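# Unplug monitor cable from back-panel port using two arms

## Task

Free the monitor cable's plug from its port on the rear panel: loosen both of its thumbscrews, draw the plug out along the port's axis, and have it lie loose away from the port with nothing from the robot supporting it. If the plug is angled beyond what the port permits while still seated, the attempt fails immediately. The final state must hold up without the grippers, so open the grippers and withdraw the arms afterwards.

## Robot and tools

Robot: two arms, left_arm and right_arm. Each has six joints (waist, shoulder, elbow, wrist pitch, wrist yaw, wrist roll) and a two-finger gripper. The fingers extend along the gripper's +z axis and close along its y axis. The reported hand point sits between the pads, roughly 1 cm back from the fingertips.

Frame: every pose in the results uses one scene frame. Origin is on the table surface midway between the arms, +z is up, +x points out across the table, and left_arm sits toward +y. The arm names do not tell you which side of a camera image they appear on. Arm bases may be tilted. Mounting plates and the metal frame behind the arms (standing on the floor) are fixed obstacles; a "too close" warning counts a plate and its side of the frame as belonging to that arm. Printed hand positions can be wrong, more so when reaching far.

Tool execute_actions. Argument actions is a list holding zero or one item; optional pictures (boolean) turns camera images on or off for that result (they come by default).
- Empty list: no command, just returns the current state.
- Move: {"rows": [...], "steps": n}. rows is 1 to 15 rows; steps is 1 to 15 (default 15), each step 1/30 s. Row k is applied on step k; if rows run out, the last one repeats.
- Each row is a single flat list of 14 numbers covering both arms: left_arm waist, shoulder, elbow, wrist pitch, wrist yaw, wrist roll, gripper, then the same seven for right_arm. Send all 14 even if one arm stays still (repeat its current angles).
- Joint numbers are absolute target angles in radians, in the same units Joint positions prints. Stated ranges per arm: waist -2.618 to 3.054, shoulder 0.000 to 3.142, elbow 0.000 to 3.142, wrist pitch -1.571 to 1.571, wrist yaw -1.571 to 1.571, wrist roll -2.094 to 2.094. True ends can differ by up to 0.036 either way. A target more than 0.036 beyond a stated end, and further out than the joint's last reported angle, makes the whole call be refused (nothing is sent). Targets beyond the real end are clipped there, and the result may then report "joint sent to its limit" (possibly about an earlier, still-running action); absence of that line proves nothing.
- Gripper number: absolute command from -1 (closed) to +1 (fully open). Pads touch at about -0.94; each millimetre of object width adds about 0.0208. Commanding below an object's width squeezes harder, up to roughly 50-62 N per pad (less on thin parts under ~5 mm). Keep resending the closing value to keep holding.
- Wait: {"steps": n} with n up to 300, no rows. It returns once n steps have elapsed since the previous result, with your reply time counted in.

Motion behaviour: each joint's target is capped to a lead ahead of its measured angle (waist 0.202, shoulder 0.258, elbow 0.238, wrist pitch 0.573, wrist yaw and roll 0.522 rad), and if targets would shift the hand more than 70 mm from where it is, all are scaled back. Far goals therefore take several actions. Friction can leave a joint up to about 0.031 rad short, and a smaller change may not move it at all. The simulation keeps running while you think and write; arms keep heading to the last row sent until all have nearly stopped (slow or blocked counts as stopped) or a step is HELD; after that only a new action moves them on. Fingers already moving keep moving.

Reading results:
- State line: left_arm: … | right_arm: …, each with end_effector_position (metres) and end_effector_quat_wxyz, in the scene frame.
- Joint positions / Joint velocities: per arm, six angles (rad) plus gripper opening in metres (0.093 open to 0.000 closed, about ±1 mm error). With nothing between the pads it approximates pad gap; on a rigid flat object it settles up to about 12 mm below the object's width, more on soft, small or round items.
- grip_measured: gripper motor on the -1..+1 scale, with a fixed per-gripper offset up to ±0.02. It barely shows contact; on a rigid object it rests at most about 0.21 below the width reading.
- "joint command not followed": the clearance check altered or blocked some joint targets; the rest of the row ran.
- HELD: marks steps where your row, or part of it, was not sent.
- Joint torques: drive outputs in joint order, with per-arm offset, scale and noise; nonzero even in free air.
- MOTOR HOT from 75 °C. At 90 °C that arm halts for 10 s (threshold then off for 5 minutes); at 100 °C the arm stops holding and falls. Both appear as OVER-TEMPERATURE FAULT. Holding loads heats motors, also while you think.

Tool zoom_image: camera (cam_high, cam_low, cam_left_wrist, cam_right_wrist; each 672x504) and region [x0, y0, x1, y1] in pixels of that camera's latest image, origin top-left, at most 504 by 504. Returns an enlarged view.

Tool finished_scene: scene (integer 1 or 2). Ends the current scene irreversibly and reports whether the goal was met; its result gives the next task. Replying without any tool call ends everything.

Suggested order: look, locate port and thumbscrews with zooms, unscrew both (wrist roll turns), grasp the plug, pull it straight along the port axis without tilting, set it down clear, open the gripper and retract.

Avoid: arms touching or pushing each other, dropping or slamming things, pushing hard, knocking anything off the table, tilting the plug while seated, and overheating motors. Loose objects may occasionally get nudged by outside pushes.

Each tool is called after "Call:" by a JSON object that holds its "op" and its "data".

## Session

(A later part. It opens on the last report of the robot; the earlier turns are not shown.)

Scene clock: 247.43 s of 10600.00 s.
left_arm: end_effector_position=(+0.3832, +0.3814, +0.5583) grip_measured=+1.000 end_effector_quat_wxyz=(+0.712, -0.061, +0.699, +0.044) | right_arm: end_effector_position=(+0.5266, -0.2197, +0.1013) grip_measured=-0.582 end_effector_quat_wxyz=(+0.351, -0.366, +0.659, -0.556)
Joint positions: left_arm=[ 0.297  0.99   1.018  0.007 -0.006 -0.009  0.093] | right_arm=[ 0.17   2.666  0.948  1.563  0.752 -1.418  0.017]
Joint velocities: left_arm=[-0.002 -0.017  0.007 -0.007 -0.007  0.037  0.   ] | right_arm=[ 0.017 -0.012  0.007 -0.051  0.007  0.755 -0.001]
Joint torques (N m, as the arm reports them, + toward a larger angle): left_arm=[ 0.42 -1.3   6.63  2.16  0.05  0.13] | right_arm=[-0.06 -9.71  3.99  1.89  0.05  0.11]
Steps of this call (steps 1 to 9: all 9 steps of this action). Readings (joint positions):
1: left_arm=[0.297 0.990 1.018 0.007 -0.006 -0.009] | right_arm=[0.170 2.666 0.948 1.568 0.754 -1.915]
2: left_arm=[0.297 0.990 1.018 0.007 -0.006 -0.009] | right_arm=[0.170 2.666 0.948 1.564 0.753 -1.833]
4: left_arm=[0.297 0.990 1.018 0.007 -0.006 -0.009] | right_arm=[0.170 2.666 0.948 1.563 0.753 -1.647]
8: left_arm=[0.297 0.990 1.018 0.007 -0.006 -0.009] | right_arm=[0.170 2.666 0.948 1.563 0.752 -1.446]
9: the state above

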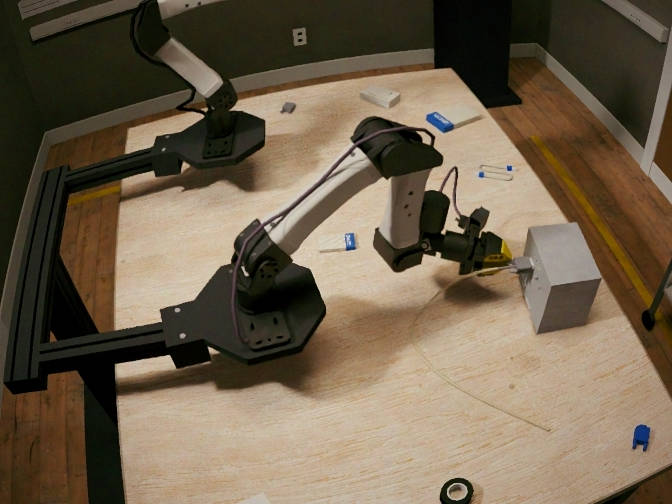

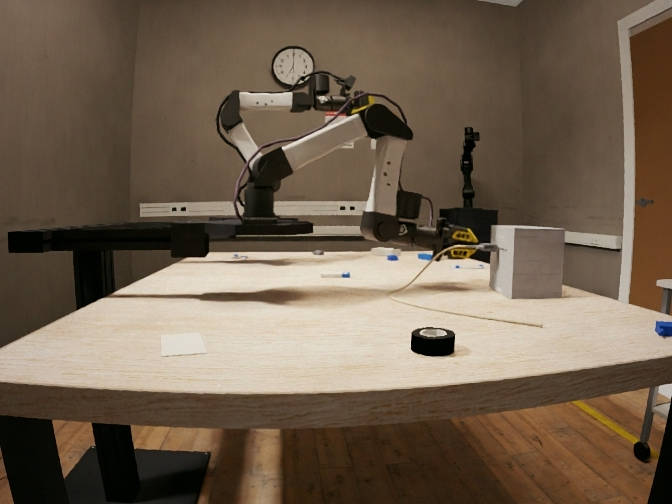

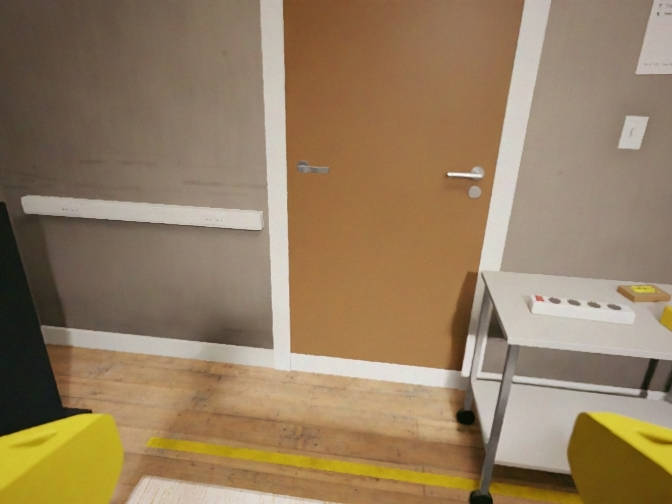

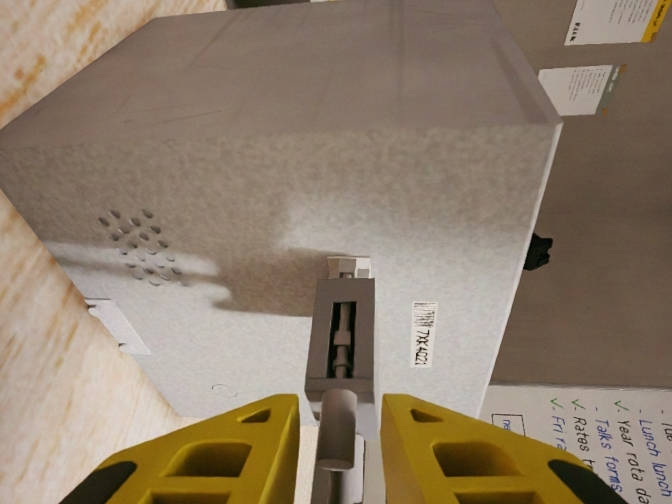

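Call:
{"op": "execute_actions", "data": {"actions": [{"rows":[[0.3,1,1,0,0,0,1,0.25,2.67,0.955,1.565,0.745,-1.4,-0.5],[0.3,1,1,0,0,0,1,0.25,2.67,0.955,1.565,0.745,-1.4,-0.5],[0.3,1,1,0,0,0,1,0.25,2.67,0.955,1.565,0.745,-1.4,-0.5],[0.3,1,1,0,0,0,1,0.25,2.67,0.955,1.565,0.745,-1.4,-0.5],[0.3,1,1,0,0,0,1,0.25,2.67,0.955,1.565,0.745,-1.4,-0.5],[0.3,1,1,0,0,0,1,0.25,2.1,0.8,1.2,0.6,-1,-0.5]]}], "pictures": false}}

Call:
{"op": "execute_actions", "data": {"actions": [{"rows":[[0.3,1,1,0,0,0,1,-0.08,2.1,0.82,0.76,0.08,-0.04,0.2]]}], "pictures": false}}

Call:
{"op": "execute_actions", "data": {"actions": [{"steps":20}]}}

Scene clock: 256.10 s of 10600.00 s.
left_arm: end_effector_position=(+0.3832, +0.3814, +0.5583) grip_measured=+1.000 end_effector_quat_wxyz=(+0.712, -0.061, +0.699, +0.044) | right_arm: end_effector_position=(+0.5362, -0.1606, +0.2765) grip_measured=-0.502 end_effector_quat_wxyz=(+0.552, -0.265, +0.665, -0.429)
Joint positions: left_arm=[ 0.297  0.99   1.018  0.007 -0.006 -0.009  0.093] | right_arm=[ 0.256  2.077  0.808  1.265  0.624 -1.052  0.021]
Joint velocities: left_arm=[-0.002 -0.012 -0.012  0.022 -0.022 -0.139  0.   ] | right_arm=[-0.012 -0.496  0.071  0.183 -0.095  0.315  0.   ]
Joint torques (N m, as the arm reports them, + toward a larger angle): left_arm=[ 0.3  -1.38  6.73  2.15  0.06  0.12] | right_arm=[-0.64 -5.41  5.71  1.12 -0.05 -0.08]
Steps of this call (steps 1 to 30: the robot went on to your last target; steps 31 to 90: nothing new was sent; then 5.17 s passed at rest; steps 91 to 105: all 15 steps of this action). Readings (joint positions):
91: left_arm=[0.297 0.990 1.018 0.007 -0.006 -0.009] | right_arm=[0.178 2.666 0.948 1.563 0.755 -1.323]
92: left_arm=[0.297 0.990 1.018 0.007 -0.006 -0.009] | right_arm=[0.191 2.666 0.948 1.563 0.755 -1.338]
94: left_arm=[0.297 0.990 1.018 0.007 -0.006 -0.009] | right_arm=[0.227 2.666 0.948 1.563 0.754 -1.359]
98: left_arm=[0.297 0.990 1.018 0.007 -0.006 -0.009] | right_arm=[0.258 2.484 0.825 1.348 0.677 -1.203]
105: the state above

Scene clock: 256.60 s of 10600.00 s.
left_arm: end_effector_position=(+0.3832, +0.3814, +0.5583) grip_measured=+1.000 end_effector_quat_wxyz=(+0.712, -0.061, +0.699, +0.044) | right_arm: end_effector_position=(+0.5345, -0.2497, +0.1572) grip_measured=+0.198 end_effector_quat_wxyz=(+0.501, -0.018, +0.862, -0.074)
Joint positions: left_arm=[ 0.297  0.99   1.018  0.007 -0.006 -0.009  0.093] | right_arm=[-0.086  2.099  0.822  0.782  0.12  -0.123  0.055]
Joint velocities: left_arm=[-0.002 -0.002  0.002 -0.037 -0.081  0.037  0.   ] | right_arm=[ 0.105 -0.007  0.007 -0.095 -0.212  0.564 -0.   ]
Joint torques (N m, as the arm reports them, + toward a larger angle): left_arm=[ 0.38 -1.26  6.71  2.15  0.06  0.15] | right_arm=[-0.18 -8.99  6.7   2.08  0.03  0.02]
Steps of this call (steps 1 to 15: all 15 steps of this action). Readings (joint positions):
1: left_arm=[0.297 0.990 1.018 0.007 -0.006 -0.009] | right_arm=[0.238 2.062 0.813 1.231 0.557 -0.988]
2: left_arm=[0.297 0.990 1.018 0.007 -0.006 -0.009] | right_arm=[0.207 2.058 0.820 1.180 0.483 -0.918]
4: left_arm=[0.297 0.990 1.018 0.007 -0.006 -0.009] | right_arm=[0.117 2.063 0.822 1.078 0.373 -0.778]
8: left_arm=[0.297 0.990 1.018 0.007 -0.006 -0.009] | right_arm=[-0.073 2.089 0.822 0.897 0.219 -0.416]
15: the state above

Scene clock: 257.27 s of 10600.00 s.
left_arm: end_effector_position=(+0.3832, +0.3814, +0.5583) grip_measured=+1.000 end_effector_quat_wxyz=(+0.712, -0.061, +0.699, +0.044) | right_arm: end_effector_position=(+0.5327, -0.2423, +0.1530) grip_measured=+0.199 end_effector_quat_wxyz=(+0.496, +0.004, +0.867, -0.040)
Joint positions: left_arm=[ 0.297  0.99   1.018  0.007 -0.006 -0.009  0.093] | right_arm=[-0.082  2.099  0.822  0.763  0.088 -0.048  0.055]
Joint velocities: left_arm=[ 0.002 -0.012 -0.012 -0.022 -0.051 -0.066  0.   ] | right_arm=[ 0.022  0.012 -0.007 -0.007 -0.022  0.051  0.   ]
Joint torques (N m, as the arm reports them, + toward a larger angle): left_arm=[ 0.45 -1.28  6.73  2.13  0.05  0.08] | right_arm=[ 0.22 -8.91  6.33  2.03  0.11  0.05]
Steps of this call (steps 1 to 20: the robot went on to your last target). Readings (joint positions):
1: left_arm=[0.297 0.990 1.018 0.007 -0.006 -0.009] | right_arm=[-0.084 2.099 0.822 0.778 0.112 -0.108]
2: left_arm=[0.297 0.990 1.018 0.007 -0.006 -0.009] | right_arm=[-0.082 2.099 0.822 0.774 0.106 -0.095]
4: left_arm=[0.297 0.990 1.018 0.007 -0.006 -0.009] | right_arm=[-0.082 2.099 0.822 0.770 0.100 -0.078]
8: left_arm=[0.297 0.990 1.018 0.007 -0.006 -0.009] | right_arm=[-0.082 2.099 0.822 0.765 0.093 -0.060]
20: the state above

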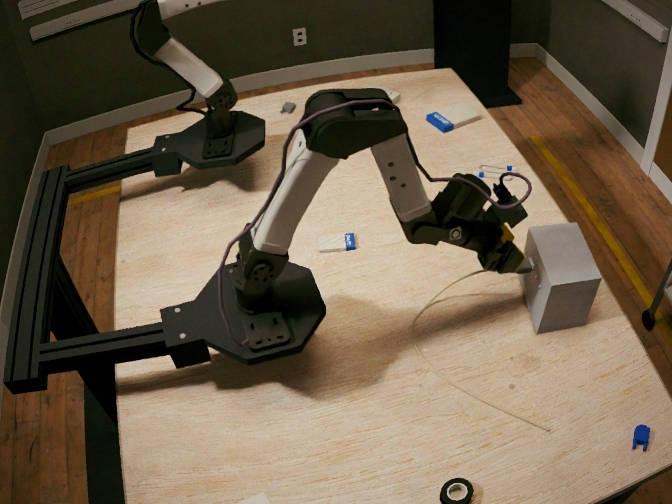

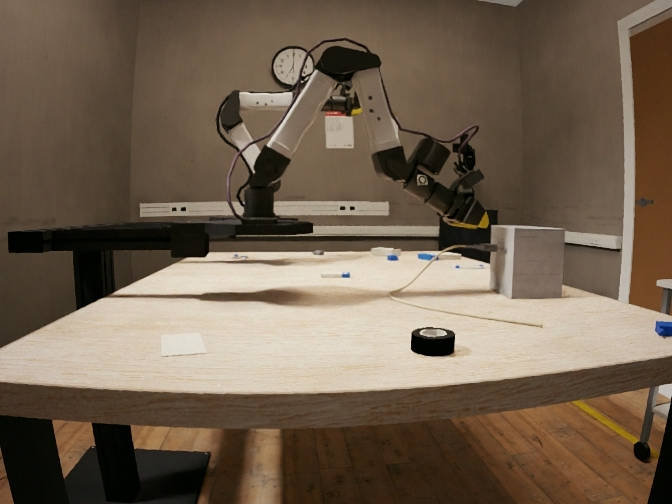

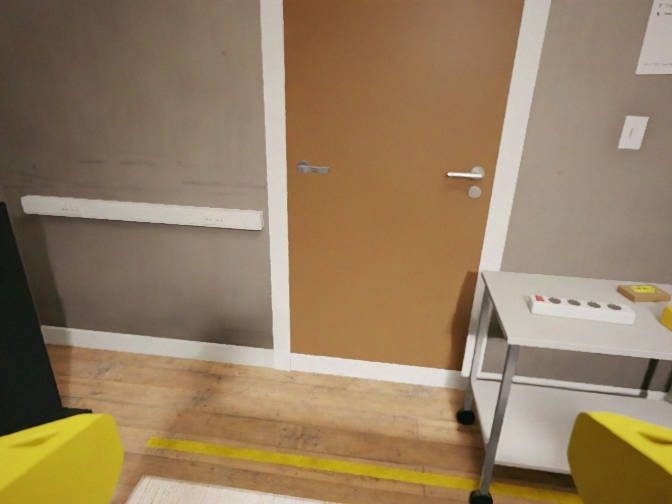

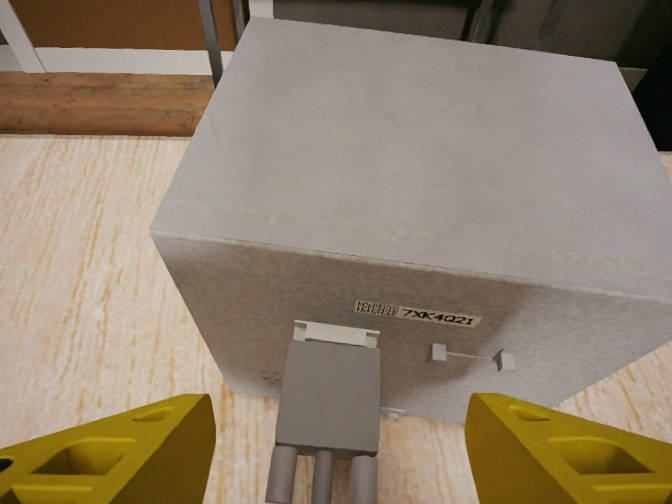

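Call:
{"op": "execute_actions", "data": {"actions": [{"rows":[[0.3,1,1,0,0,0,1,-0.06,2.14,0.86,0.76,0.125,0.05,0.2],[0.3,1,1,0,0,0,1,-0.06,2.14,0.86,0.76,0.125,0.05,0.2],[0.3,1,1,0,0,0,1,-0.06,2.18,0.89,0.76,0.125,0.05,0.2],[0.3,1,1,0,0,0,1,-0.06,2.18,0.89,0.76,0.125,0.05,0.2],[0.3,1,1,0,0,0,1,-0.06,2.22,0.92,0.76,0.125,0.05,0.2],[0.3,1,1,0,0,0,1,-0.06,2.22,0.92,0.76,0.125,0.05,0.2],[0.3,1,1,0,0,0,1,-0.06,2.26,0.95,0.76,0.125,0.05,0.2],[0.3,1,1,0,0,0,1,-0.06,2.26,0.95,0.76,0.125,0.05,0.2],[0.3,1,1,0,0,0,1,-0.06,2.29,0.98,0.76,0.125,0.05,0.1]]}]}}

Scene clock: 262.10 s of 10600.00 s.
left_arm: end_effector_position=(+0.3832, +0.3814, +0.5583) grip_measured=+1.000 end_effector_quat_wxyz=(+0.712, -0.061, +0.699, +0.044) | right_arm: end_effector_position=(+0.5529, -0.2370, +0.1050) grip_measured=+0.101 end_effector_quat_wxyz=(+0.470, +0.040, +0.881, -0.027)
Joint positions: left_arm=[ 0.297  0.99   1.018  0.007 -0.006 -0.009  0.093] | right_arm=[-0.065  2.287  0.958  0.753  0.116  0.04   0.05 ]
Joint velocities: left_arm=[-0.012  0.012  0.002 -0.007  0.007  0.037  0.   ] | right_arm=[-0.017  0.002  0.007 -0.022 -0.022  0.051 -0.001]
Joint torques (N m, as the arm reports them, + toward a larger angle): left_arm=[ 0.35 -1.21  6.64  2.16  0.04  0.12] | right_arm=[ 0.51 -9.95  8.52  1.97  0.28  0.03]
Steps of this call (steps 1 to 15: the robot went on to your last target; steps 16 to 90: nothing new was sent; then 1.33 s passed at rest; steps 91 to 105: all 15 steps of this action). Readings (joint positions):
91: left_arm=[0.297 0.990 1.018 0.007 -0.006 -0.009] | right_arm=[-0.080 2.103 0.825 0.763 0.093 -0.032]
92: left_arm=[0.297 0.990 1.018 0.007 -0.006 -0.009] | right_arm=[-0.077 2.110 0.833 0.763 0.099 -0.017]
94: left_arm=[0.297 0.990 1.018 0.007 -0.006 -0.009] | right_arm=[-0.070 2.139 0.859 0.763 0.106 0.005]
98: left_arm=[0.297 0.990 1.018 0.007 -0.006 -0.009] | right_arm=[-0.065 2.222 0.919 0.763 0.111 0.028]
105: the state above

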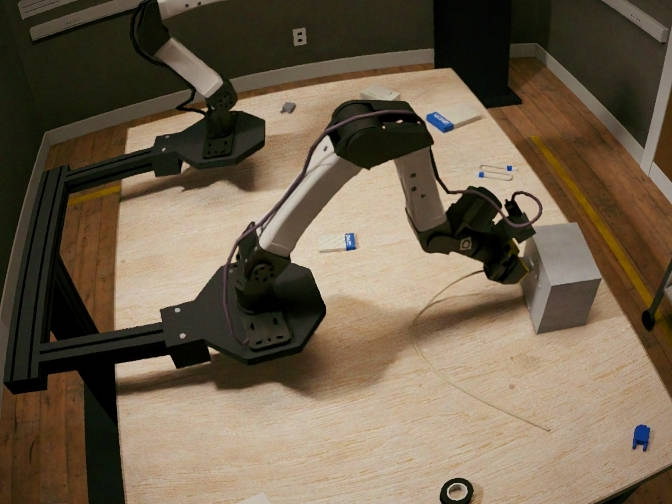

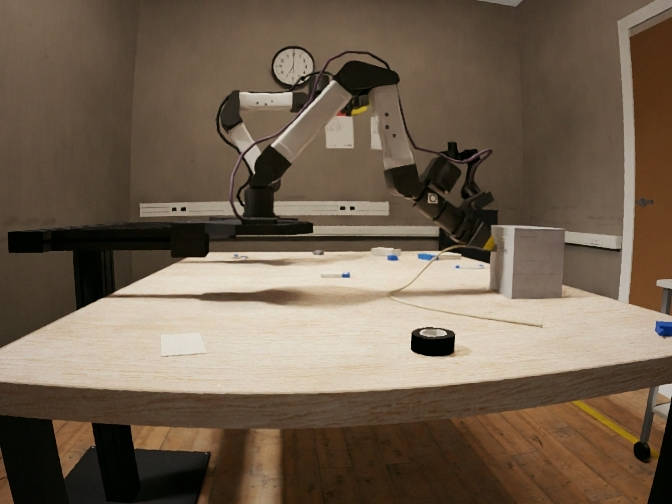

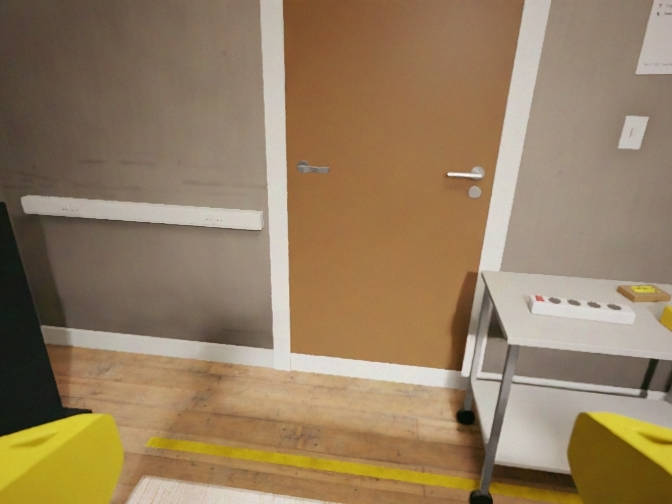

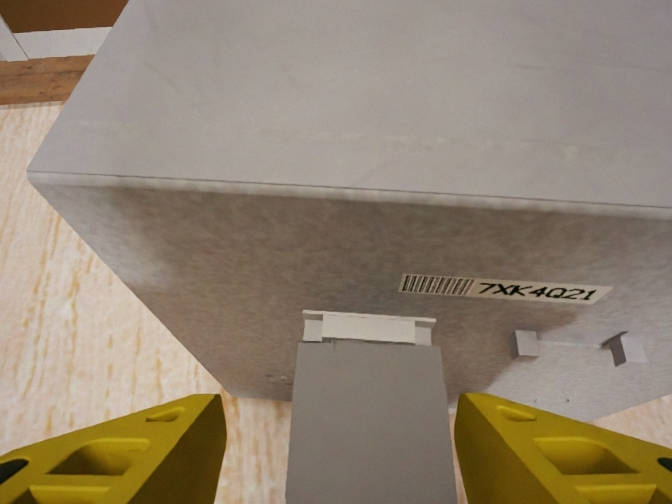

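Call:
{"op": "execute_actions", "data": {"actions": [{"rows":[[0.3,1,1,0,0,0,1,-0.06,2.295,0.98,0.76,0.165,0.07,0.1]]}]}}

Scene clock: 272.73 s of 10600.00 s.
left_arm: end_effector_position=(+0.3832, +0.3814, +0.5583) grip_measured=+1.000 end_effector_quat_wxyz=(+0.712, -0.061, +0.699, +0.044) | right_arm: end_effector_position=(+0.5524, -0.2437, +0.1055) grip_measured=+0.101 end_effector_quat_wxyz=(+0.471, +0.059, +0.879, -0.040)
Joint positions: left_arm=[ 0.297  0.99   1.018  0.007 -0.006 -0.009  0.093] | right_arm=[-0.065  2.287  0.958  0.753  0.155  0.063  0.05 ]
Joint velocities: left_arm=[-0.007  0.002  0.002  0.037 -0.007 -0.095  0.   ] | right_arm=[ 0.002 -0.002  0.007 -0.066  0.022  0.037 -0.   ]
Joint torques (N m, as the arm reports them, + toward a larger angle): left_arm=[ 0.4  -1.2   6.72  2.16  0.06  0.12] | right_arm=[ 0.58 -9.6   8.31  2.07  0.28 -0.01]
Steps of this call (steps 1 to 15: the robot went on to your last target; steps 16 to 90: nothing new was sent; then 7.13 s passed at rest; steps 91 to 105: all 15 steps of this action). Readings (joint positions):
91: left_arm=[0.297 0.990 1.018 0.007 -0.006 -0.009] | right_arm=[-0.065 2.287 0.958 0.753 0.123 0.047]
92: left_arm=[0.297 0.990 1.018 0.007 -0.006 -0.009] | right_arm=[-0.065 2.287 0.958 0.753 0.129 0.050]
94: left_arm=[0.297 0.990 1.018 0.007 -0.006 -0.009] | right_arm=[-0.065 2.287 0.958 0.753 0.140 0.055]
98: left_arm=[0.297 0.990 1.018 0.007 -0.006 -0.009] | right_arm=[-0.065 2.287 0.958 0.753 0.150 0.060]
105: the state above

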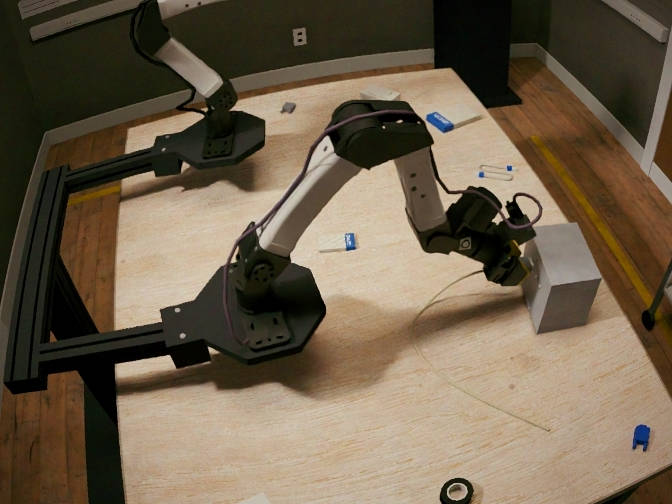

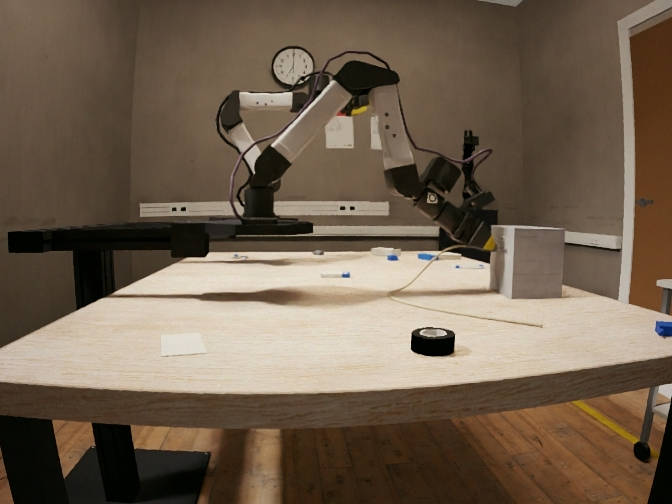

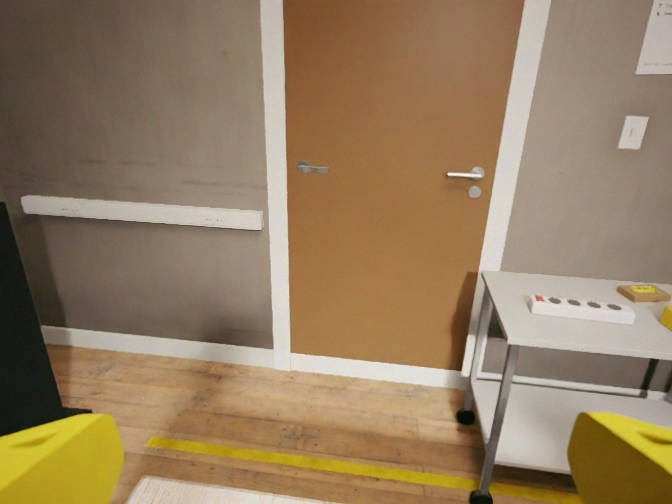

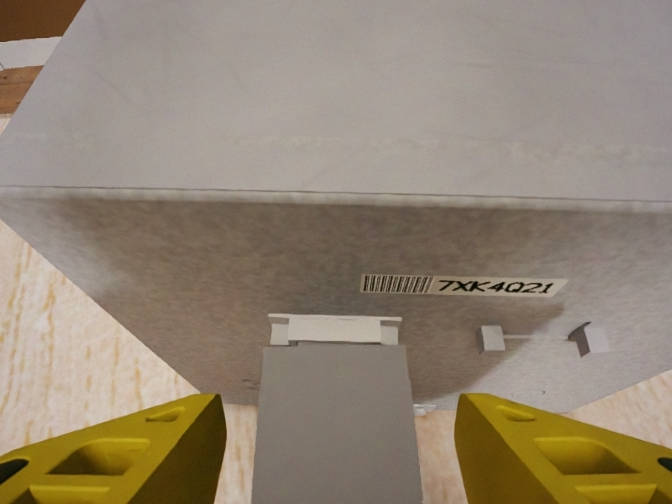

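Call:
{"op": "execute_actions", "data": {"actions": [{"rows":[[0.3,1,1,0,0,0,1,-0.06,2.295,0.98,0.73,0.165,0.07,0.1],[0.3,1,1,0,0,0,1,-0.06,2.295,0.98,0.73,0.165,0.07,0.1],[0.3,1,1,0,0,0,1,-0.06,2.295,0.98,0.73,0.165,0.07,0],[0.3,1,1,0,0,0,1,-0.06,2.295,0.98,0.73,0.165,0.07,-0.1],[0.3,1,1,0,0,0,1,-0.06,2.295,0.98,0.73,0.165,0.07,-0.2],[0.3,1,1,0,0,0,1,-0.06,2.295,0.98,0.73,0.165,0.07,-0.2],[0.3,1,1,0,0,0,1,-0.06,2.295,0.98,0.73,0.165,0.07,-0.3],[0.3,1,1,0,0,0,1,-0.06,2.295,0.98,0.73,0.165,0.07,-0.4]]}], "pictures": false}}

Call:
{"op": "execute_actions", "data": {"actions": [{"rows":[[0.3,1,1,0,0,0,1,-0.06,2.285,0.96,0.74,0.165,0.07,-0.4],[0.3,1,1,0,0,0,1,-0.06,2.28,0.95,0.745,0.165,0.07,-0.4],[0.3,1,1,0,0,0,1,-0.06,2.27,0.94,0.755,0.165,0.07,-0.4]]}]}}

Scene clock: 277.77 s of 10600.00 s.
left_arm: end_effector_position=(+0.3832, +0.3814, +0.5583) grip_measured=+1.000 end_effector_quat_wxyz=(+0.712, -0.061, +0.699, +0.044) | right_arm: end_effector_position=(+0.5504, -0.2427, +0.1022) grip_measured=-0.388 end_effector_quat_wxyz=(+0.463, +0.059, +0.883, -0.040)
Joint positions: left_arm=[ 0.297  0.99   1.018  0.007 -0.006 -0.009  0.093] | right_arm=[-0.063  2.287  0.96   0.734  0.156  0.065  0.027]
Joint velocities: left_arm=[-0.002 -0.022 -0.022  0.022  0.066  0.007  0.   ] | right_arm=[-0.002 -0.007 -0.002  0.037  0.007 -0.007 -0.001]
Joint torques (N m, as the arm reports them, + toward a larger angle): left_arm=[ 0.48 -1.29  6.66  2.12  0.07  0.13] | right_arm=[ 0.18 -9.47  8.4   1.92  0.3   0.  ]
Steps of this call (steps 1 to 15: the robot went on to your last target; steps 16 to 90: nothing new was sent; then 1.53 s passed at rest; steps 91 to 105: all 15 steps of this action). Readings (joint positions):
91: left_arm=[0.297 0.990 1.018 0.007 -0.006 -0.009] | right_arm=[-0.065 2.287 0.958 0.751 0.157 0.063]
92: left_arm=[0.297 0.990 1.018 0.007 -0.006 -0.009] | right_arm=[-0.065 2.287 0.958 0.749 0.157 0.063]
94: left_arm=[0.297 0.990 1.018 0.007 -0.006 -0.009] | right_arm=[-0.065 2.287 0.958 0.742 0.157 0.064]
98: left_arm=[0.297 0.990 1.018 0.007 -0.006 -0.009] | right_arm=[-0.063 2.287 0.959 0.737 0.154 0.064]
105: the state above

Scene clock: 278.27 s of 10600.00 s.
left_arm: end_effector_position=(+0.3832, +0.3814, +0.5583) grip_measured=+1.000 end_effector_quat_wxyz=(+0.712, -0.061, +0.699, +0.044) | right_arm: end_effector_position=(+0.5505, -0.2427, +0.1023) grip_measured=-0.388 end_effector_quat_wxyz=(+0.463, +0.059, +0.883, -0.039)
Joint positions: left_arm=[ 0.297  0.99   1.018  0.007 -0.006 -0.009  0.093] | right_arm=[-0.063  2.287  0.96   0.734  0.156  0.065  0.027]
Joint velocities: left_arm=[ 0.007  0.007  0.002 -0.022  0.037 -0.081  0.   ] | right_arm=[-0.032  0.012 -0.002 -0.007 -0.022  0.007  0.   ]
Joint torques (N m, as the arm reports them, + toward a larger angle): left_arm=[ 0.41 -1.31  6.72  2.15  0.07  0.14] | right_arm=[  0.4  -11.43   4.28   2.2    0.28  -0.05]
Steps of this call (steps 1 to 15: all 15 steps of this action). Readings (joint positions):
1: left_arm=[0.297 0.990 1.018 0.007 -0.006 -0.009] | right_arm=[-0.063 2.287 0.960 0.734 0.156 0.065]
2: left_arm=[0.297 0.990 1.018 0.007 -0.006 -0.009] | right_arm=[-0.063 2.287 0.960 0.734 0.156 0.065]
4: left_arm=[0.297 0.990 1.018 0.007 -0.006 -0.009] | right_arm=[-0.063 2.287 0.960 0.734 0.156 0.065]
8: left_arm=[0.297 0.990 1.018 0.007 -0.006 -0.009] | right_arm=[-0.063 2.287 0.960 0.734 0.156 0.065]
15: the state above

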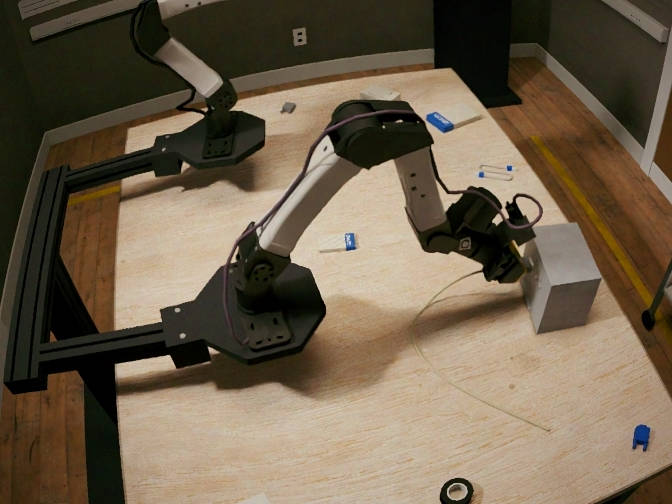

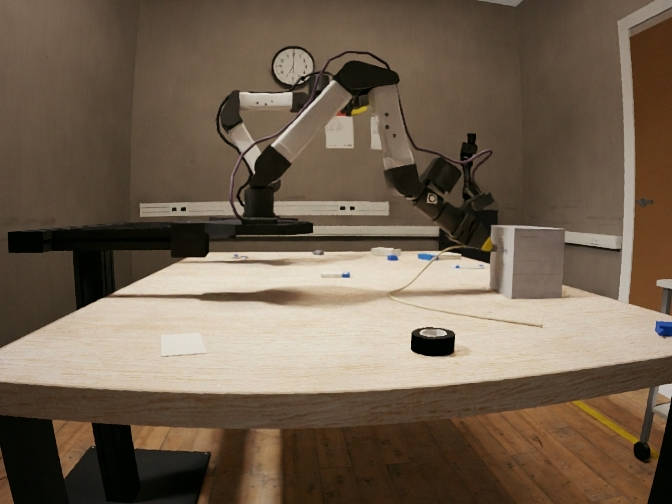

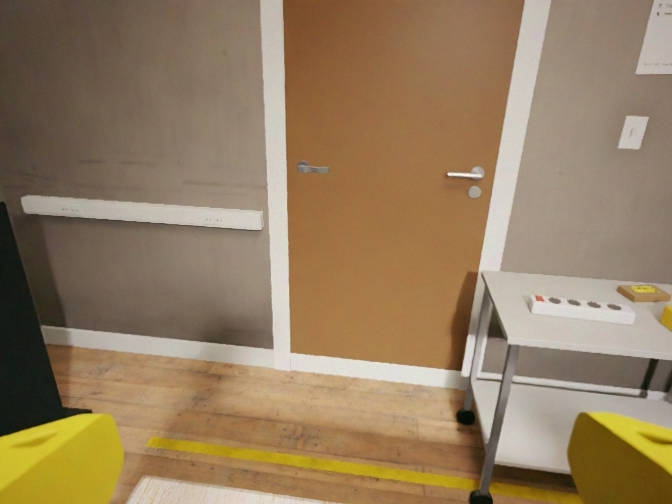

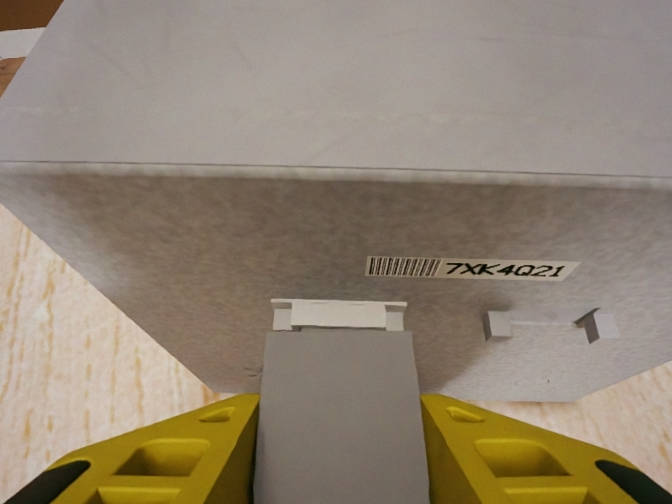

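Call:
{"op": "execute_actions", "data": {"actions": [{"rows":[[0.3,1,1,0,0,0,1,-0.056,2.27,0.93,0.75,0.165,0.07,-0.4],[0.3,1,1,0,0,0,1,-0.056,2.27,0.92,0.75,0.165,0.07,-0.4]]}], "pictures": false}}

Call:
{"op": "execute_actions", "data": {"actions": [{"rows":[[0.3,1,1,0,0,0,1,-0.056,2.265,0.91,0.75,0.165,0.07,-0.4],[0.3,1,1,0,0,0,1,-0.056,2.263,0.90,0.755,0.165,0.07,-0.4]]}], "pictures": false}}

Scene clock: 282.47 s of 10600.00 s.
left_arm: end_effector_position=(+0.3832, +0.3814, +0.5583) grip_measured=+1.000 end_effector_quat_wxyz=(+0.712, -0.061, +0.699, +0.044) | right_arm: end_effector_position=(+0.5491, -0.2425, +0.1023) grip_measured=-0.388 end_effector_quat_wxyz=(+0.466, +0.059, +0.882, -0.039)
Joint positions: left_arm=[ 0.297  0.99   1.018  0.007 -0.006 -0.009  0.093] | right_arm=[-0.063  2.287  0.951  0.749  0.155  0.065  0.027]
Joint velocities: left_arm=[-0.012  0.007 -0.012 -0.051 -0.007 -0.066  0.   ] | right_arm=[-0.007 -0.012 -0.002 -0.037 -0.007 -0.007 -0.   ]
Joint torques (N m, as the arm reports them, + toward a larger angle): left_arm=[ 0.36 -1.25  6.64  2.14  0.05  0.13] | right_arm=[  0.63 -11.03   3.43   1.94   0.32   0.04]
Steps of this call (steps 1 to 15: the robot went on to your last target; steps 16 to 90: nothing new was sent; then 0.70 s passed at rest; steps 91 to 105: all 15 steps of this action). Readings (joint positions):
91: left_arm=[0.297 0.990 1.018 0.007 -0.006 -0.009] | right_arm=[-0.063 2.287 0.958 0.737 0.156 0.065]
92: left_arm=[0.297 0.990 1.018 0.007 -0.006 -0.009] | right_arm=[-0.063 2.287 0.956 0.741 0.156 0.065]
94: left_arm=[0.297 0.990 1.018 0.007 -0.006 -0.009] | right_arm=[-0.063 2.287 0.953 0.745 0.156 0.065]
98: left_arm=[0.297 0.990 1.018 0.007 -0.006 -0.009] | right_arm=[-0.063 2.287 0.951 0.748 0.155 0.065]
105: the state above

Scene clock: 282.97 s of 10600.00 s.
left_arm: end_effector_position=(+0.3832, +0.3814, +0.5583) grip_measured=+1.000 end_effector_quat_wxyz=(+0.712, -0.061, +0.699, +0.044) | right_arm: end_effector_position=(+0.5363, -0.2424, +0.0942) grip_measured=-0.388 end_effector_quat_wxyz=(+0.452, +0.058, +0.889, -0.040)
Joint positions: left_arm=[ 0.297  0.99   1.018  0.007 -0.006 -0.009  0.093] | right_arm=[-0.062  2.28   0.912  0.749  0.156  0.065  0.027]
Joint velocities: left_arm=[ 0.007  0.012  0.007 -0.022  0.007 -0.037  0.   ] | right_arm=[-0.022  0.002  0.002  0.095  0.007  0.007 -0.001]
Joint torques (N m, as the arm reports them, + toward a larger angle): left_arm=[ 0.37 -1.33  6.66  2.13  0.08  0.15] | right_arm=[  0.66 -10.66   4.73   2.02   0.25  -0.01]
Steps of this call (steps 1 to 15: all 15 steps of this action). Readings (joint positions):
1: left_arm=[0.297 0.990 1.018 0.007 -0.006 -0.009] | right_arm=[-0.063 2.287 0.950 0.750 0.155 0.065]
2: left_arm=[0.297 0.990 1.018 0.007 -0.006 -0.009] | right_arm=[-0.063 2.287 0.945 0.754 0.155 0.065]
4: left_arm=[0.297 0.990 1.018 0.007 -0.006 -0.009] | right_arm=[-0.062 2.284 0.936 0.760 0.154 0.065]
8: left_arm=[0.297 0.990 1.018 0.007 -0.006 -0.009] | right_arm=[-0.062 2.280 0.915 0.753 0.156 0.065]
15: the state above

It came free. Backing away and lowering.

Call:
{"op": "execute_actions", "data": {"actions": [{"rows":[[0.3,1,1,0,0,0,1,-0.056,2.25,0.87,0.79,0.165,0.07,-0.4],[0.3,1,1,0,0,0,1,-0.056,2.24,0.84,0.81,0.165,0.07,-0.4],[0.3,1,1,0,0,0,1,-0.056,2.24,0.8,0.85,0.165,0.07,-0.4],[0.3,1,1,0,0,0,1,-0.056,2.24,0.76,0.89,0.165,0.07,-0.4],[0.3,1,1,0,0,0,1,-0.056,2.27,0.72,0.96,0.165,0.07,-0.4],[0.3,1,1,0,0,0,1,-0.056,2.31,0.72,1.0,0.165,0.07,-0.4],[0.3,1,1,0,0,0,1,-0.056,2.36,0.72,1.05,0.165,0.07,-0.4],[0.3,1,1,0,0,0,1,-0.056,2.41,0.72,1.1,0.165,0.07,-0.4],[0.3,1,1,0,0,0,1,-0.056,2.46,0.72,1.15,0.165,0.07,-0.4],[0.3,1,1,0,0,0,1,-0.056,2.5,0.72,1.19,0.165,0.07,-0.4]]}], "pictures": false}}

Call:
{"op": "execute_actions", "data": {"actions": [{"steps":15}]}}

Scene clock: 286.90 s of 10600.00 s.
left_arm: end_effector_position=(+0.3832, +0.3814, +0.5583) grip_measured=+1.000 end_effector_quat_wxyz=(+0.712, -0.061, +0.699, +0.044) | right_arm: end_effector_position=(+0.4644, -0.2428, +0.0132) grip_measured=-0.388 end_effector_quat_wxyz=(+0.423, +0.056, +0.904, -0.043)
Joint positions: left_arm=[ 0.297  0.99   1.018  0.007 -0.006 -0.009  0.093] | right_arm=[-0.062  2.513  0.724  1.104  0.158  0.066  0.027]
Joint velocities: left_arm=[ 0.007  0.002  0.002 -0.022 -0.022  0.051  0.   ] | right_arm=[ 0.007 -0.007  0.002  0.271  0.051 -0.022 -0.001]
Joint torques (N m, as the arm reports them, + toward a larger angle): left_arm=[ 0.43 -1.31  6.79  2.16  0.06  0.11] | right_arm=[ 0.53 -9.87  2.65  2.21  0.29 -0.01]
Steps of this call (steps 1 to 15: the robot went on to your last target; steps 16 to 90: nothing new was sent; then 0.43 s passed at rest; steps 91 to 105: all 15 steps of this action). Readings (joint positions):
91: left_arm=[0.297 0.990 1.018 0.007 -0.006 -0.009] | right_arm=[-0.062 2.278 0.908 0.753 0.157 0.065]
92: left_arm=[0.297 0.990 1.018 0.007 -0.006 -0.009] | right_arm=[-0.062 2.272 0.894 0.763 0.157 0.065]
94: left_arm=[0.297 0.990 1.018 0.007 -0.006 -0.009] | right_arm=[-0.062 2.256 0.840 0.802 0.157 0.065]
98: left_arm=[0.297 0.990 1.018 0.007 -0.006 -0.009] | right_arm=[-0.062 2.313 0.744 0.942 0.158 0.065]
105: the state above

Scene clock: 287.40 s of 10600.00 s.
left_arm: end_effector_position=(+0.3832, +0.3814, +0.5583) grip_measured=+1.000 end_effector_quat_wxyz=(+0.712, -0.061, +0.699, +0.044) | right_arm: end_effector_position=(+0.4736, -0.2428, +0.0248) grip_measured=-0.388 end_effector_quat_wxyz=(+0.450, +0.059, +0.890, -0.041)
Joint positions: left_arm=[ 0.297  0.99   1.018  0.007 -0.006 -0.009  0.093] | right_arm=[-0.062  2.513  0.724  1.166  0.158  0.066  0.027]
Joint velocities: left_arm=[-0.002  0.002  0.002 -0.051 -0.022  0.007  0.   ] | right_arm=[ 0.017 -0.002 -0.002  0.037 -0.081  0.051 -0.001]
Joint torques (N m, as the arm reports them, + toward a larger angle): left_arm=[ 0.45 -1.33  6.62  2.15  0.07  0.13] | right_arm=[ 0.49 -9.62  2.58  2.2   0.21  0.03]
Steps of this call (steps 1 to 15: the robot went on to your last target). Readings (joint positions):
1: left_arm=[0.297 0.990 1.018 0.007 -0.006 -0.009] | right_arm=[-0.062 2.513 0.724 1.117 0.158 0.066]
2: left_arm=[0.297 0.990 1.018 0.007 -0.006 -0.009] | right_arm=[-0.062 2.513 0.724 1.130 0.158 0.066]
4: left_arm=[0.297 0.990 1.018 0.007 -0.006 -0.009] | right_arm=[-0.062 2.513 0.724 1.145 0.158 0.066]
8: left_arm=[0.297 0.990 1.018 0.007 -0.006 -0.009] | right_arm=[-0.062 2.513 0.724 1.159 0.158 0.066]
15: the state above

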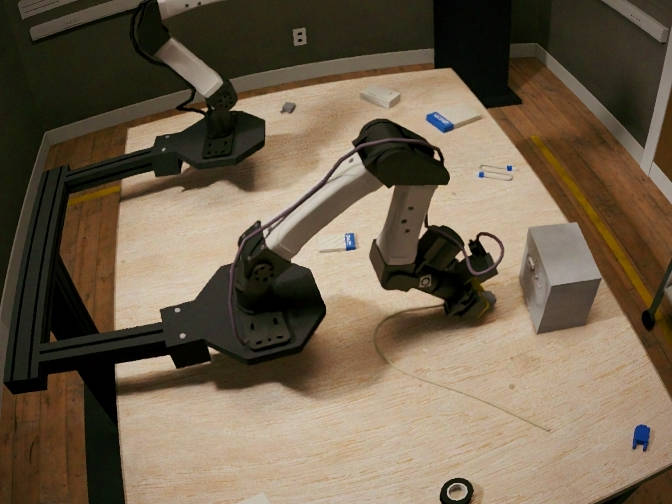

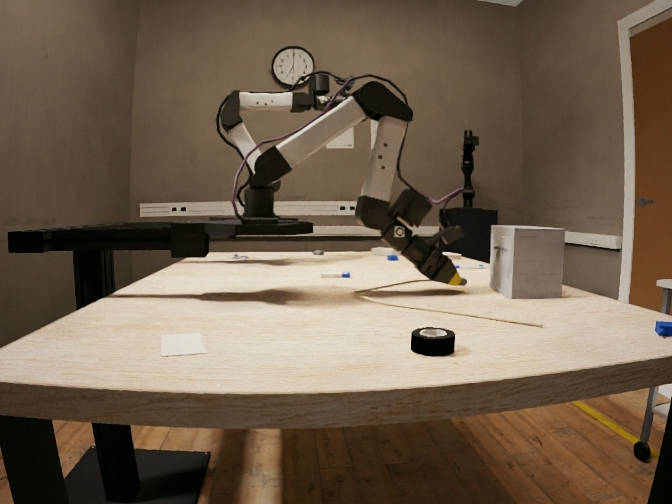

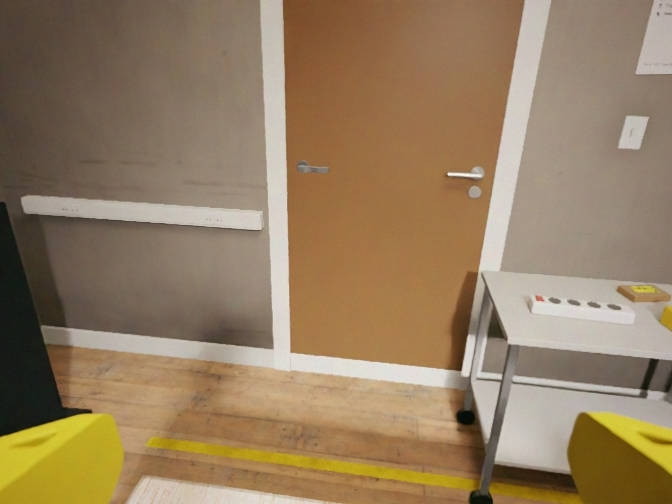

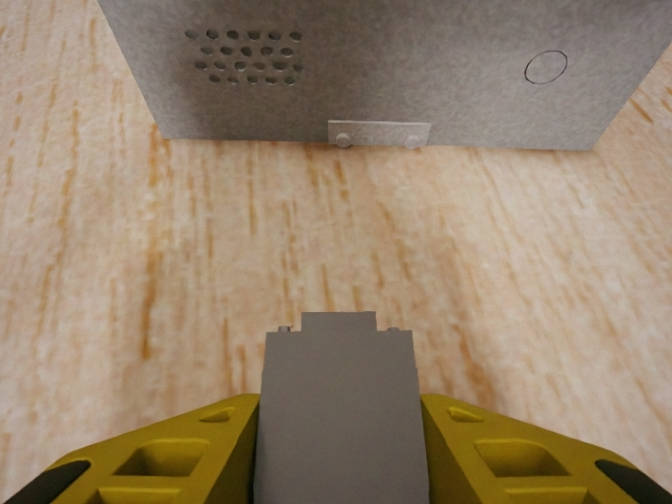

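Call:
{"op": "execute_actions", "data": {"actions": [{"rows":[[0.3,1,1,0,0,0,1,-0.056,2.555,0.72,1.18,0.165,0.07,-0.4]]}], "pictures": false}}

Call:
{"op": "execute_actions", "data": {"actions": [{"rows":[[0.3,1,1,0,0,0,1,-0.056,2.555,0.72,1.18,0.165,0.07,0.4]]}], "pictures": false}}

Call:
{"op": "execute_actions", "data": {"actions": [{"rows":[[0.3,1,1,0,0,0,1,-0.056,2.1,0.72,1.18,0.165,0.07,0.4]]}]}}

Call:
{"op": "finished_scene", "data": {"scene": 1}}

Scene clock: 294.60 s of 10600.00 s.
left_arm: end_effector_position=(+0.3832, +0.3814, +0.5583) grip_measured=+1.000 end_effector_quat_wxyz=(+0.712, -0.061, +0.699, +0.044) | right_arm: end_effector_position=(+0.4648, -0.2427, +0.0105) grip_measured=-0.388 end_effector_quat_wxyz=(+0.435, +0.057, +0.898, -0.042)
Joint positions: left_arm=[ 0.297  0.99   1.018  0.007 -0.006 -0.009  0.093] | right_arm=[-0.062  2.549  0.724  1.168  0.158  0.066  0.027]
Joint velocities: left_arm=[ 0.002  0.002 -0.002 -0.037  0.066 -0.037  0.   ] | right_arm=[ 0.002  0.007  0.002 -0.051 -0.037  0.007  0.   ]
Joint torques (N m, as the arm reports them, + toward a larger angle): left_arm=[ 0.28 -1.4   6.66  2.15  0.06  0.15] | right_arm=[ 0.31 -8.31  2.41  2.06  0.17 -0.04]
Steps of this call (steps 1 to 15: the robot went on to your last target; steps 16 to 90: nothing new was sent; then 3.70 s passed at rest; steps 91 to 105: all 15 steps of this action). Readings (joint positions):
91: left_arm=[0.297 0.990 1.018 0.007 -0.006 -0.009] | right_arm=[-0.062 2.517 0.724 1.169 0.158 0.066]
92: left_arm=[0.297 0.990 1.018 0.007 -0.006 -0.009] | right_arm=[-0.062 2.523 0.724 1.173 0.158 0.066]
94: left_arm=[0.297 0.990 1.018 0.007 -0.006 -0.009] | right_arm=[-0.062 2.537 0.724 1.173 0.158 0.066]
98: left_arm=[0.297 0.990 1.018 0.007 -0.006 -0.009] | right_arm=[-0.062 2.549 0.724 1.168 0.158 0.066]
105: the state above

Scene clock: 295.10 s of 10600.00 s.
left_arm: end_effector_position=(+0.3832, +0.3814, +0.5583) grip_measured=+1.000 end_effector_quat_wxyz=(+0.712, -0.061, +0.699, +0.044) | right_arm: end_effector_position=(+0.4649, -0.2427, +0.0106) grip_measured=+0.399 end_effector_quat_wxyz=(+0.435, +0.057, +0.898, -0.042)
Joint positions: left_arm=[ 0.297  0.99   1.018  0.007 -0.006 -0.009  0.093] | right_arm=[-0.062  2.549  0.724  1.168  0.158  0.066  0.064]
Joint velocities: left_arm=[ 0.012 -0.007 -0.007  0.022 -0.007  0.037  0.   ] | right_arm=[ 0.002 -0.007  0.002  0.022 -0.037 -0.066 -0.   ]
Joint torques (N m, as the arm reports them, + toward a larger angle): left_arm=[ 0.42 -1.32  6.67  2.15  0.05  0.14] | right_arm=[ 0.34 -8.4   2.16  2.08  0.28 -0.04]
Steps of this call (steps 1 to 15: all 15 steps of this action). Readings (joint positions):
1: left_arm=[0.297 0.990 1.018 0.007 -0.006 -0.009] | right_arm=[-0.062 2.549 0.724 1.168 0.158 0.066]
2: left_arm=[0.297 0.990 1.018 0.007 -0.006 -0.009] | right_arm=[-0.062 2.549 0.724 1.168 0.158 0.066]
4: left_arm=[0.297 0.990 1.018 0.007 -0.006 -0.009] | right_arm=[-0.062 2.549 0.724 1.168 0.158 0.066]
8: left_arm=[0.297 0.990 1.018 0.007 -0.006 -0.009] | right_arm=[-0.062 2.549 0.724 1.168 0.158 0.066]
15: the state above

Scene clock: 295.60 s of 10600.00 s.
left_arm: end_effector_position=(+0.3832, +0.3814, +0.5583) grip_measured=+1.000 end_effector_quat_wxyz=(+0.712, -0.061, +0.699, +0.044) | right_arm: end_effector_position=(+0.5390, -0.2453, +0.2253) grip_measured=+0.399 end_effector_quat_wxyz=(+0.641, +0.073, +0.764, -0.024)
Joint positions: left_arm=[ 0.297  0.99   1.018  0.007 -0.006 -0.009  0.093] | right_arm=[-0.062  2.084  0.723  1.199  0.158  0.066  0.064]
Joint velocities: left_arm=[-0.007 -0.002 -0.002  0.007  0.022 -0.037  0.   ] | right_arm=[-0.002  0.081 -0.037 -0.154 -0.037  0.022 -0.001]
Joint torques (N m, as the arm reports them, + toward a larger angle): left_arm=[ 0.38 -1.32  6.66  2.12  0.06  0.11] | right_arm=[ 0.19 -8.09  6.    2.08  0.23  0.01]
Steps of this call (steps 1 to 15: all 15 steps of this action). Readings (joint positions):
1: left_arm=[0.297 0.990 1.018 0.007 -0.006 -0.009] | right_arm=[-0.062 2.530 0.722 1.152 0.158 0.066]
2: left_arm=[0.297 0.990 1.018 0.007 -0.006 -0.009] | right_arm=[-0.062 2.494 0.715 1.132 0.158 0.066]
4: left_arm=[0.297 0.990 1.018 0.007 -0.006 -0.009] | right_arm=[-0.062 2.401 0.713 1.123 0.158 0.066]
8: left_arm=[0.297 0.990 1.018 0.007 -0.006 -0.009] | right_arm=[-0.062 2.186 0.713 1.140 0.158 0.066]
15: the state above

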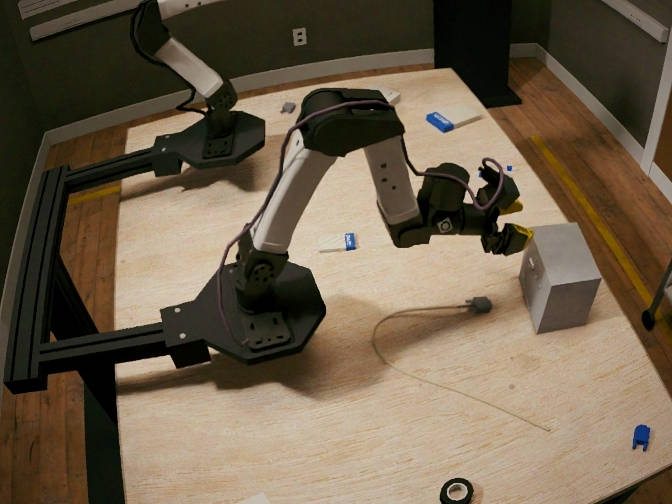

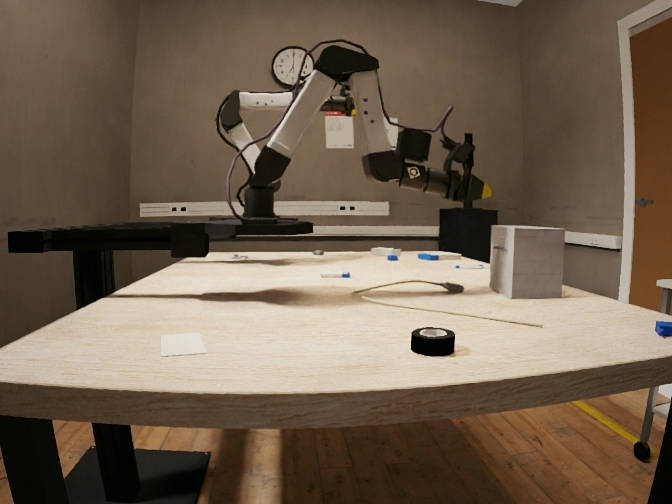

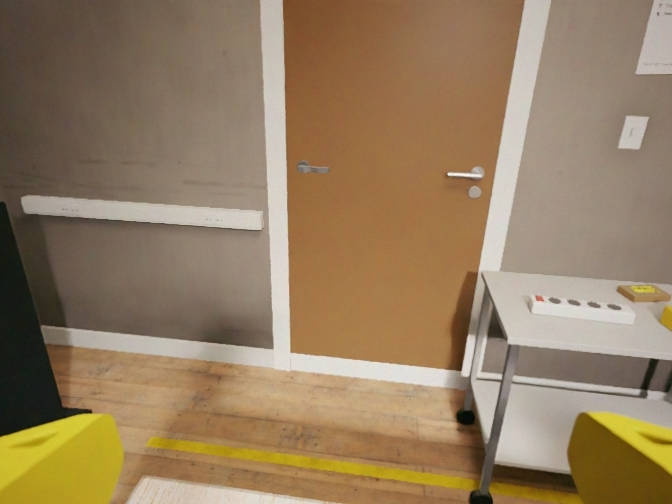

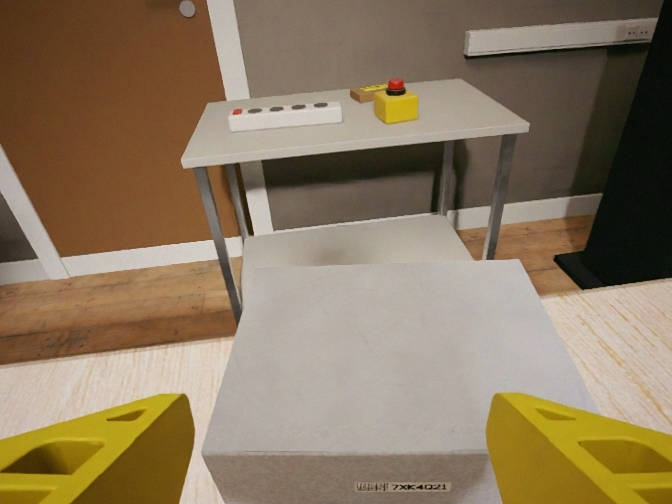

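The scene is finished: the task was done.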